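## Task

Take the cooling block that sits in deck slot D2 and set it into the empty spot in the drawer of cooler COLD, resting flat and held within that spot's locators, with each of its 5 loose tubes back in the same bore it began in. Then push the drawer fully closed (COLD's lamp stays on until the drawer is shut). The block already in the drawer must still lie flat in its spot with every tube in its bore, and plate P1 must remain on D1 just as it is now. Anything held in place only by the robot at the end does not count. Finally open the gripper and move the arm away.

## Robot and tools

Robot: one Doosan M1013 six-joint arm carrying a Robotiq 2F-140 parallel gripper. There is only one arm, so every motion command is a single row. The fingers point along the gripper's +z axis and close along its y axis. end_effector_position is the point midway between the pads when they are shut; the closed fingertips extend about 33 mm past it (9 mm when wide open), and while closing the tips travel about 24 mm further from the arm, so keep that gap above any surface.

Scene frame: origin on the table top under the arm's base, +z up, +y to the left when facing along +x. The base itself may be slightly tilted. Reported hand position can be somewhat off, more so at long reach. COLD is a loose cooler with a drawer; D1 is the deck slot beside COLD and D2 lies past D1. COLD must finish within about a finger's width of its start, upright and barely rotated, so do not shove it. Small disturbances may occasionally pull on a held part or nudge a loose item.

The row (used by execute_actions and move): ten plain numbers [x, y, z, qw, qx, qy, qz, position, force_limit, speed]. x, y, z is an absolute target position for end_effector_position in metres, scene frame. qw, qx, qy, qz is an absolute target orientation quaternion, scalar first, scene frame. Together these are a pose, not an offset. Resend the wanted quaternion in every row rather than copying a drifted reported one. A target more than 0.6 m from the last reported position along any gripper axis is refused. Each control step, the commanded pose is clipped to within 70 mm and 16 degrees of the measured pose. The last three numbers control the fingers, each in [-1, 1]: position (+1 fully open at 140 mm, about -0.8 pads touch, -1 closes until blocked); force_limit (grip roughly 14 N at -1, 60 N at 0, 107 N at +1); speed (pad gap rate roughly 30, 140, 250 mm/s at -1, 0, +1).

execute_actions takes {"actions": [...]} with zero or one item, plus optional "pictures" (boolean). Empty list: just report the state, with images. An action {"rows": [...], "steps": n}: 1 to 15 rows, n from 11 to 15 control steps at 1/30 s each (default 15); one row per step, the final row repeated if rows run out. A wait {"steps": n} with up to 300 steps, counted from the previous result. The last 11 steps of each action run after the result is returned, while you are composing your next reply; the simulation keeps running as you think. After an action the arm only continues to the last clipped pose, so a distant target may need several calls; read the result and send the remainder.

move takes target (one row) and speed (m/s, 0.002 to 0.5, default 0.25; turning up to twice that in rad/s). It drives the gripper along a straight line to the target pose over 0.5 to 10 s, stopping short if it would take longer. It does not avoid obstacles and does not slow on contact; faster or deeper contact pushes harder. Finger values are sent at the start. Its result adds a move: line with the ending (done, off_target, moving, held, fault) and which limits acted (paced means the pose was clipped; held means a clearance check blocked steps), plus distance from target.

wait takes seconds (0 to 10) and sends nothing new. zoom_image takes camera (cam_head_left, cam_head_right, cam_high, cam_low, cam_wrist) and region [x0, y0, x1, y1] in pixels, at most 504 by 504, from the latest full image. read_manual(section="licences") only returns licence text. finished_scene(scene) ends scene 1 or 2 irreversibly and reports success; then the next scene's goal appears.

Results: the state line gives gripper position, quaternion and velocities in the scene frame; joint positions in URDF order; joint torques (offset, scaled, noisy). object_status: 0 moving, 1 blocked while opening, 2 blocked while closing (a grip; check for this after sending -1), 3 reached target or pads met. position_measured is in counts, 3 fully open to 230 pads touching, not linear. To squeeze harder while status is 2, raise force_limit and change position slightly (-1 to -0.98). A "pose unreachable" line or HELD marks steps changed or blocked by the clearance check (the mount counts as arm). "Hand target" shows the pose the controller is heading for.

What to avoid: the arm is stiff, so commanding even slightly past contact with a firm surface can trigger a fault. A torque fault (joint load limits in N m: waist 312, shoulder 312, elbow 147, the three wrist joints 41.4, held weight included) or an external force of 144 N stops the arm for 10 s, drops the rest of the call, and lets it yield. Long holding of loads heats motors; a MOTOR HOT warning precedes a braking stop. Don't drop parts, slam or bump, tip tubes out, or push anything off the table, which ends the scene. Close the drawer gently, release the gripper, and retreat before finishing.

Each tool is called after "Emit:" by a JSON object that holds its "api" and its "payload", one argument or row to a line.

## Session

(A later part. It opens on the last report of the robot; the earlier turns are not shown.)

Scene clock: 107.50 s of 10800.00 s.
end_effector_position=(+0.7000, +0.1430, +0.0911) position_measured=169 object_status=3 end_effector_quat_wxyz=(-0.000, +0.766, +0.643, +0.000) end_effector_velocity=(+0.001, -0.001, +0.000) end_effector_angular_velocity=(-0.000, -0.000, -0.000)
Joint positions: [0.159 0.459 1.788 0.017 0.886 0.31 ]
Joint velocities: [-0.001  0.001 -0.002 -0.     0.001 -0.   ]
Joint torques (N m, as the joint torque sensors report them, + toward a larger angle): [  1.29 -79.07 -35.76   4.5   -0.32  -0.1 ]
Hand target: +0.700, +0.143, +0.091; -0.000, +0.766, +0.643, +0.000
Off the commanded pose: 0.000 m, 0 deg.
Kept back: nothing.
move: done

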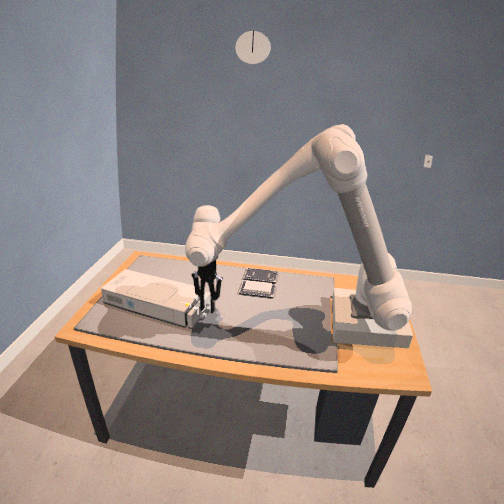

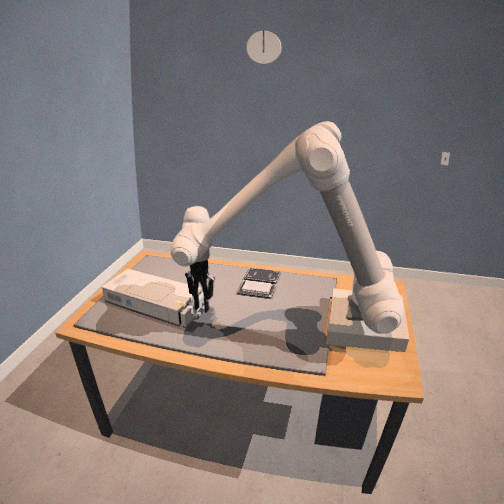

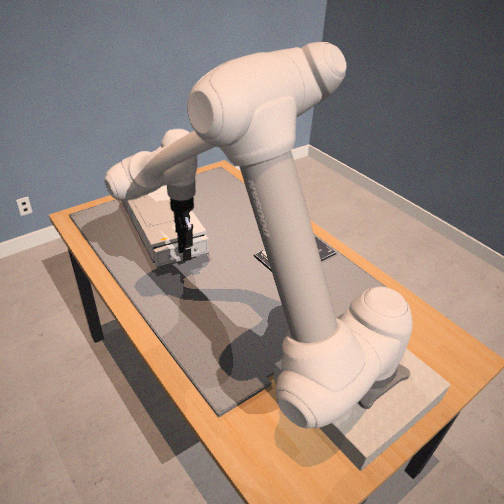

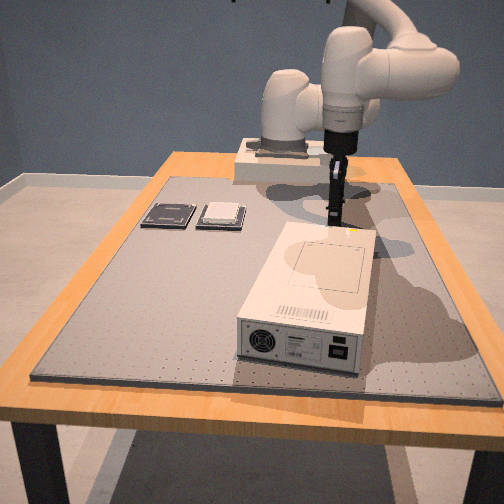

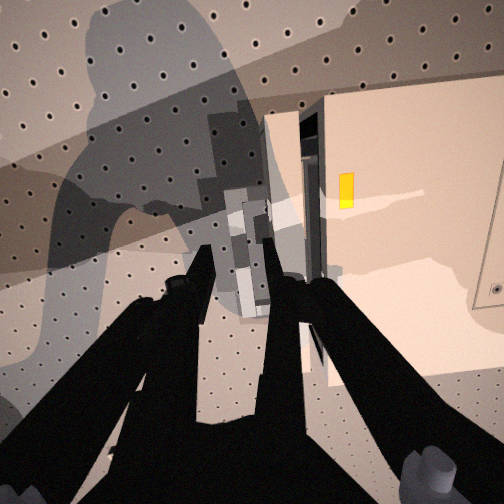

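Emit:
{"api": "move", "payload": {
  "target": [0.7110, 0.1408, 0.091, 0, 0.766, 0.643, 0, -0.32, 0.0, 0.0],
  "speed": 0.012
}}

Scene clock: 109.13 s of 10800.00 s.
end_effector_position=(+0.7109, +0.1408, +0.0910) position_measured=169 object_status=3 end_effector_quat_wxyz=(+0.000, +0.766, +0.643, +0.000) end_effector_velocity=(+0.001, -0.000, +0.000) end_effector_angular_velocity=(+0.001, -0.000, -0.001)
Joint positions: [0.154 0.473 1.767 0.017 0.895 0.305]
Joint velocities: [-0.001  0.001 -0.002  0.001  0.001 -0.001]
Joint torques (N m, as the joint torque sensors report them, + toward a larger angle): [  3.35 -75.61 -35.16   3.84   0.1   -0.19]
Hand target: +0.711, +0.141, +0.091; -0.000, +0.766, +0.643, +0.000
Off the commanded pose: 0.000 m, 0 deg.
Kept back: nothing.
move: done

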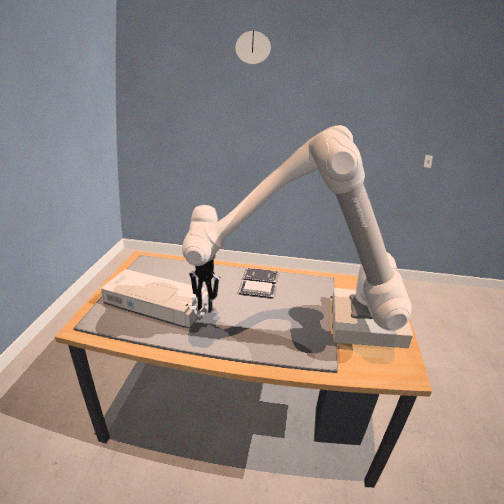

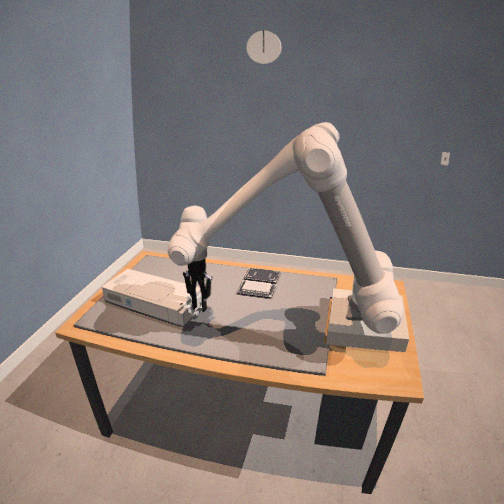

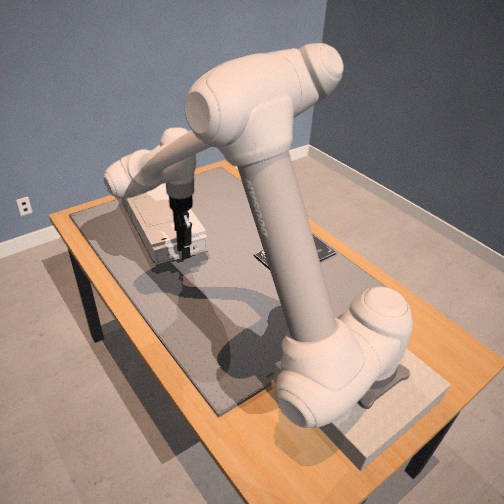

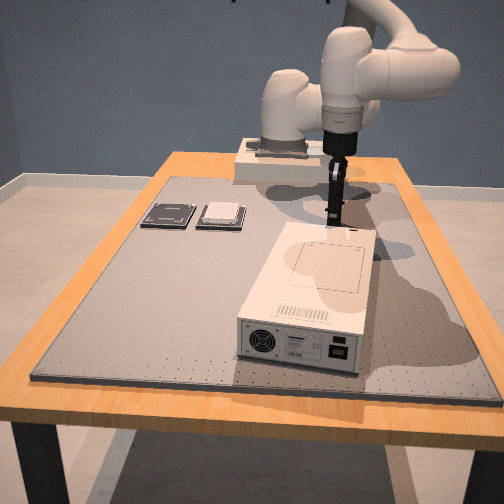

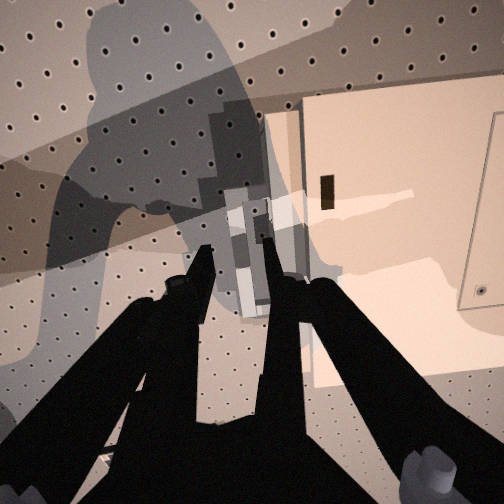

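Emit:
{"api": "move", "payload": {
  "target": [0.7160, 0.1399, 0.091, 0, 0.766, 0.643, 0, -0.32, 0.0, 0.0],
  "speed": 0.008
}}

Scene clock: 110.30 s of 10800.00 s.
end_effector_position=(+0.7158, +0.1399, +0.0910) position_measured=169 object_status=3 end_effector_quat_wxyz=(-0.000, +0.766, +0.643, -0.000) end_effector_velocity=(+0.001, -0.001, -0.000) end_effector_angular_velocity=(-0.001, +0.000, -0.000)
Joint positions: [0.152 0.479 1.756 0.017 0.899 0.303]
Joint velocities: [-0.001  0.001 -0.001 -0.001  0.    -0.   ]
Joint torques (N m, as the joint torque sensors report them, + toward a larger angle): [-16.71 -61.72 -62.51  -0.52 -19.49   0.7 ]
Hand target: +0.716, +0.140, +0.091; -0.000, +0.766, +0.643, +0.000
Off the commanded pose: 0.000 m, 0 deg.
Kept back: nothing.
move: done

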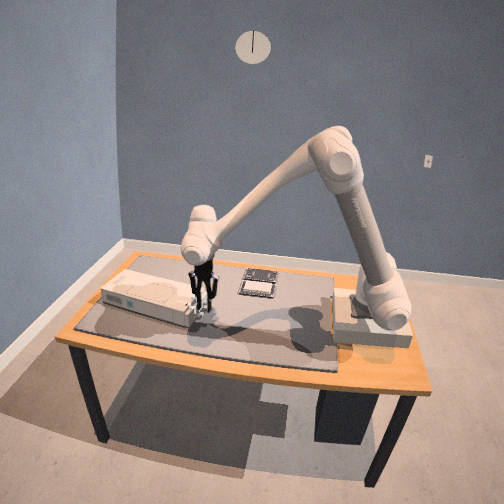

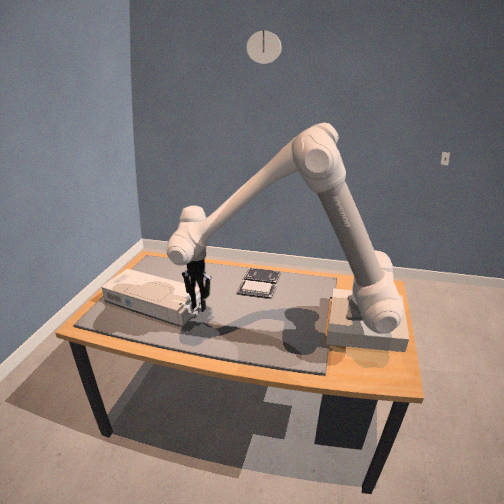

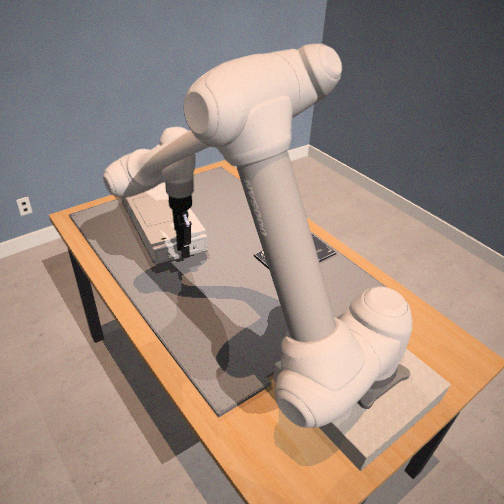

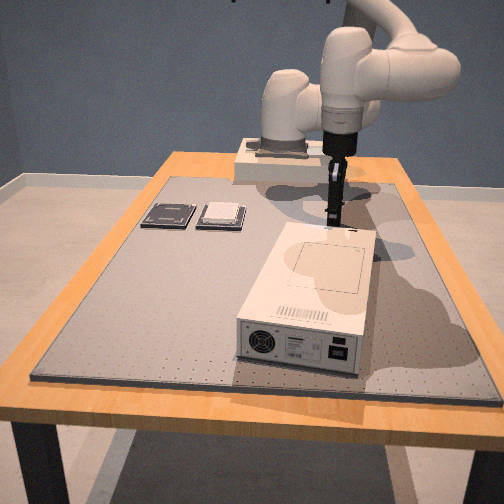

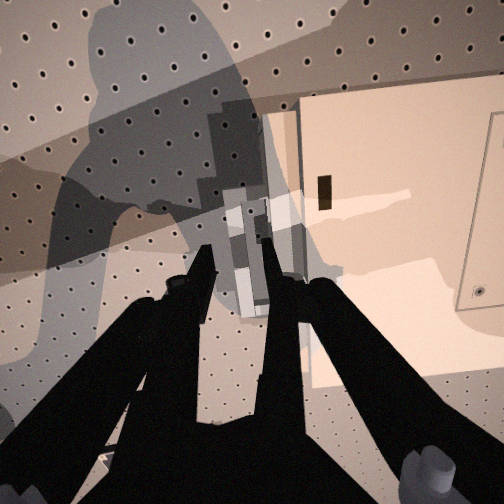

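Force is high (~60 N); back off now.

Emit:
{"api": "move", "payload": {
  "target": [0.7085, 0.1412, 0.092, 0, 0.766, 0.643, 0, -0.32, 0.0, 0.0],
  "speed": 0.02
}}

Emit:
{"api": "move", "payload": {
  "target": [0.7085, 0.1412, 0.15, 0, 0.766, 0.643, 0, -0.32, 0.0, 0.0],
  "speed": 0.1
}}

Emit:
{"api": "move", "payload": {
  "target": [0.72, 0.13, 0.22, 0, 0.766, 0.643, 0, 1, 0.0, 0.0],
  "speed": 0.2
}}

Scene clock: 118.57 s of 10800.00 s.
end_effector_position=(+0.7086, +0.1412, +0.0920) position_measured=169 object_status=3 end_effector_quat_wxyz=(+0.000, +0.766, +0.643, -0.000) end_effector_velocity=(-0.003, +0.001, -0.001) end_effector_angular_velocity=(-0.000, +0.002, -0.000)
Joint positions: [0.155 0.469 1.771 0.017 0.895 0.306]
Joint velocities: [ 0.002 -0.002  0.004  0.    -0.001  0.001]
Joint torques (N m, as the joint torque sensors report them, + toward a larger angle): [  1.61 -78.45 -33.9    4.5    0.61   0.01]
Hand target: +0.708, +0.141, +0.092; +0.000, +0.766, +0.643, -0.000
Off the commanded pose: 0.000 m, 0 deg.
Kept back: nothing.
After step 90, 4.57 s passed at rest.
move: done

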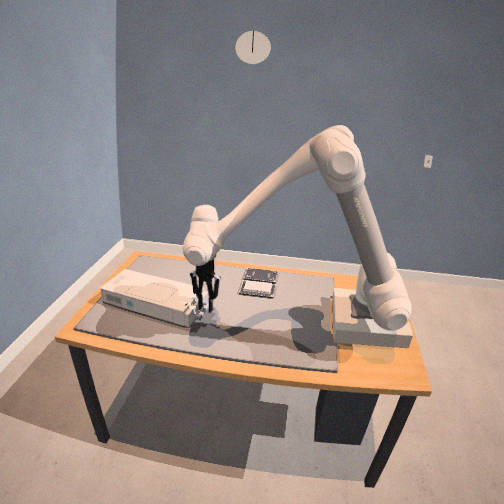

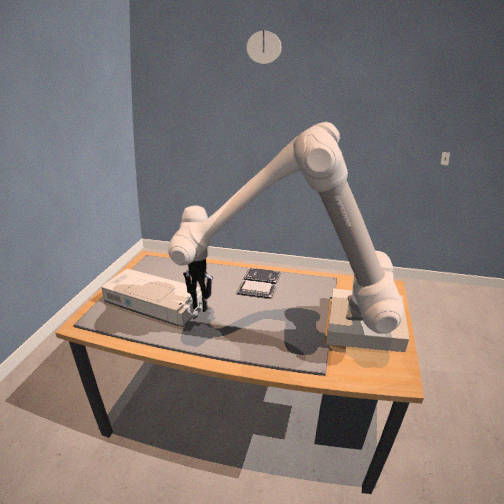

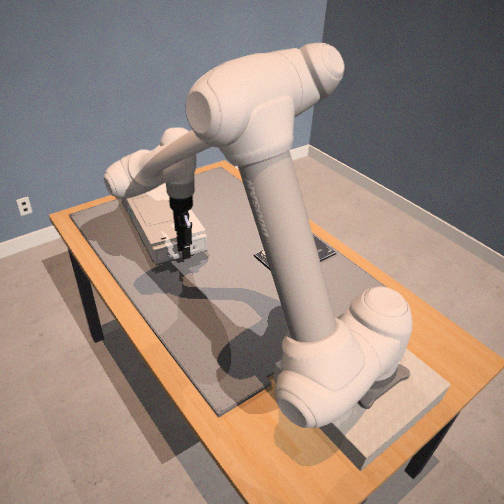

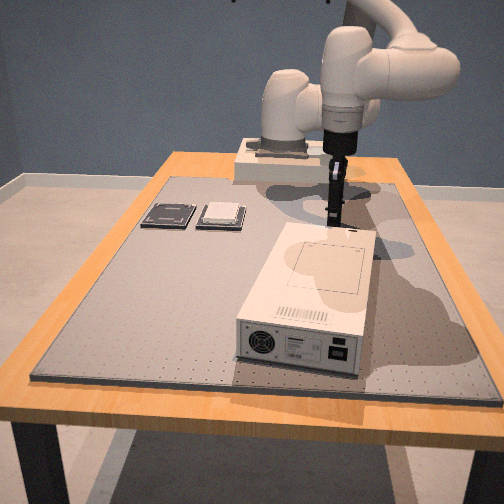

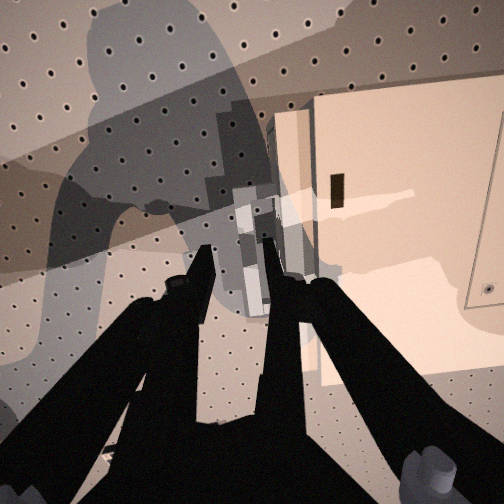

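Scene clock: 119.53 s of 10800.00 s.
end_effector_position=(+0.7085, +0.1412, +0.1499) position_measured=169 object_status=3 end_effector_quat_wxyz=(-0.000, +0.766, +0.643, -0.000) end_effector_velocity=(+0.001, -0.001, +0.002) end_effector_angular_velocity=(-0.000, -0.001, -0.001)
Joint positions: [0.154 0.413 1.732 0.016 0.989 0.307]
Joint velocities: [-0.001 -0.001 -0.002 -0.     0.002 -0.   ]
Joint torques (N m, as the joint torque sensors report them, + toward a larger angle): [  0.13 -74.77 -36.94   4.86   0.17   0.39]
Hand target: +0.708, +0.141, +0.150; -0.000, +0.766, +0.643, +0.000
Off the commanded pose: 0.000 m, 0 deg.
Kept back: nothing.
move: done

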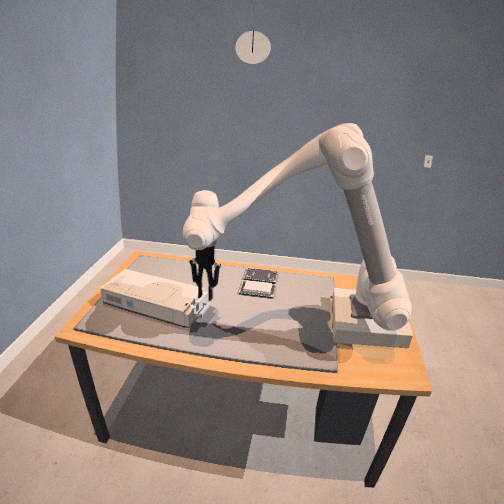

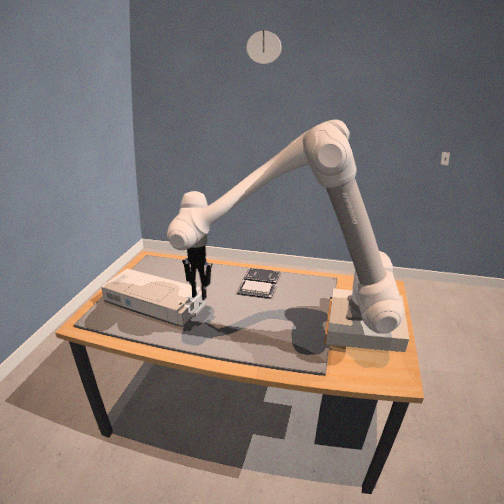

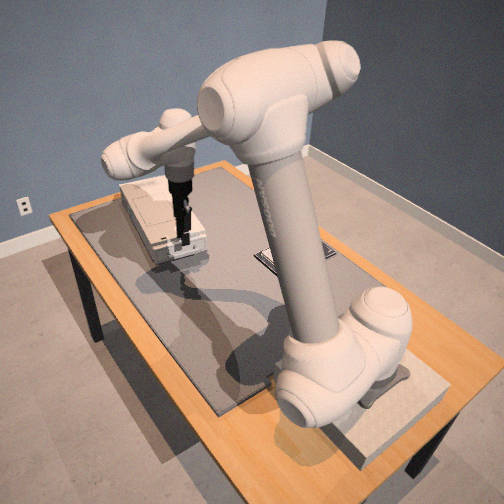

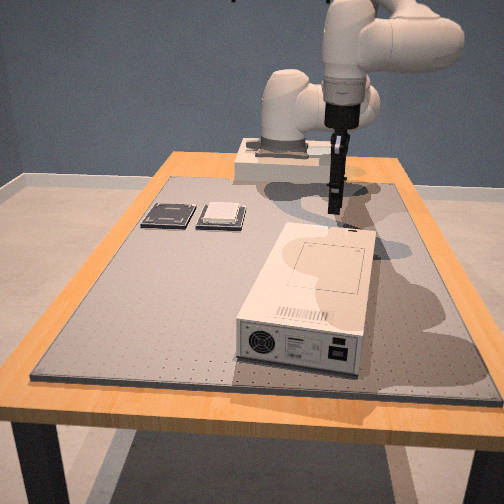

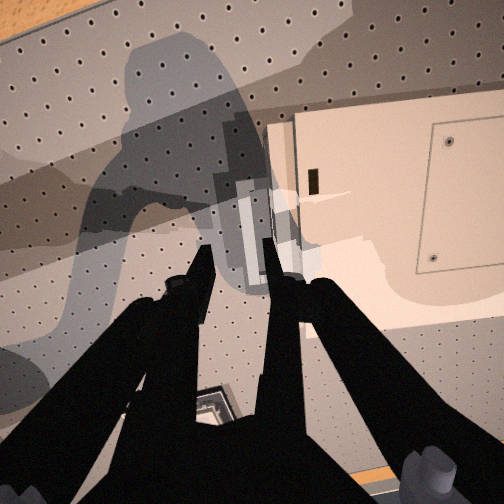

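Scene clock: 120.50 s of 10800.00 s.
end_effector_position=(+0.7200, +0.1300, +0.2200) position_measured=3 object_status=3 end_effector_quat_wxyz=(-0.000, +0.766, +0.643, -0.000) end_effector_velocity=(+0.000, +0.001, +0.000) end_effector_angular_velocity=(+0.000, +0.000, +0.001)
Joint positions: [0.135 0.369 1.653 0.015 1.112 0.29 ]
Joint velocities: [ 0.001  0.    -0.001  0.     0.001 -0.001]
Joint torques (N m, as the joint torque sensors report them, + toward a larger angle): [  1.43 -75.33 -39.22   5.16   0.33  -0.19]
Hand target: +0.720, +0.130, +0.220; -0.000, +0.766, +0.643, +0.000
Off the commanded pose: 0.000 m, 0 deg.
Kept back: nothing.
move: done

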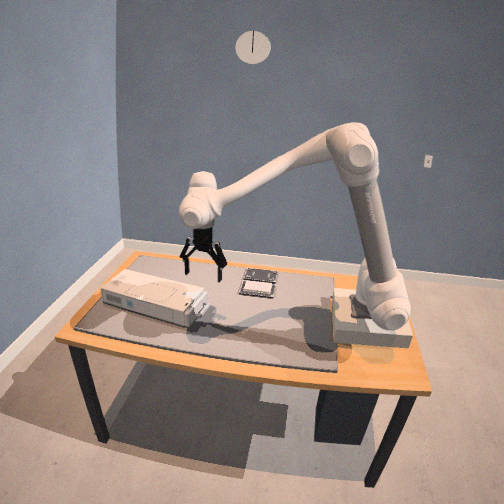

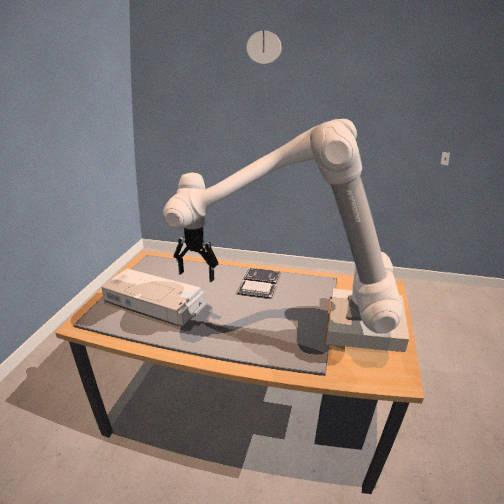

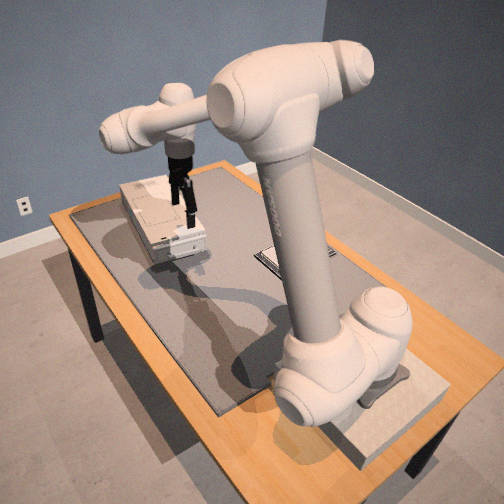

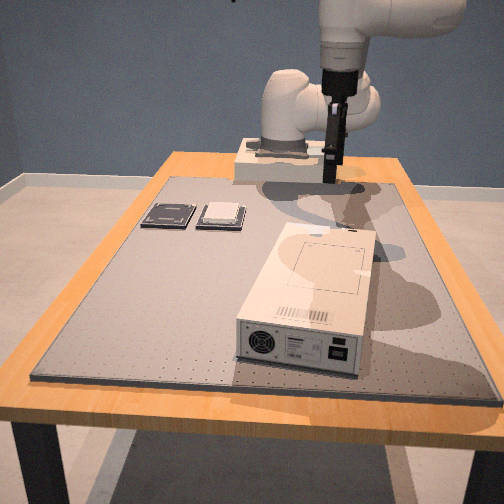

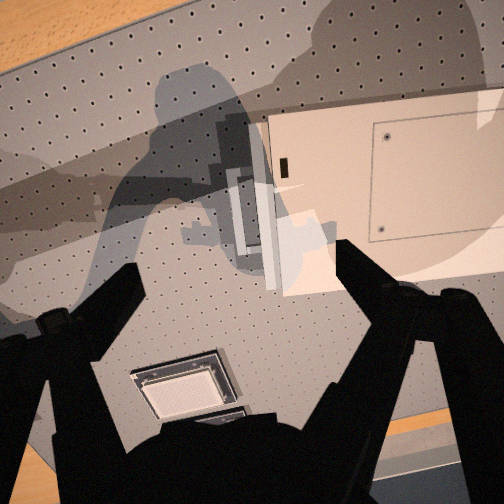

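Emit:
{"api": "finished_scene", "payload": {
  "scene": 1
}}

The scene is finished: the task was done.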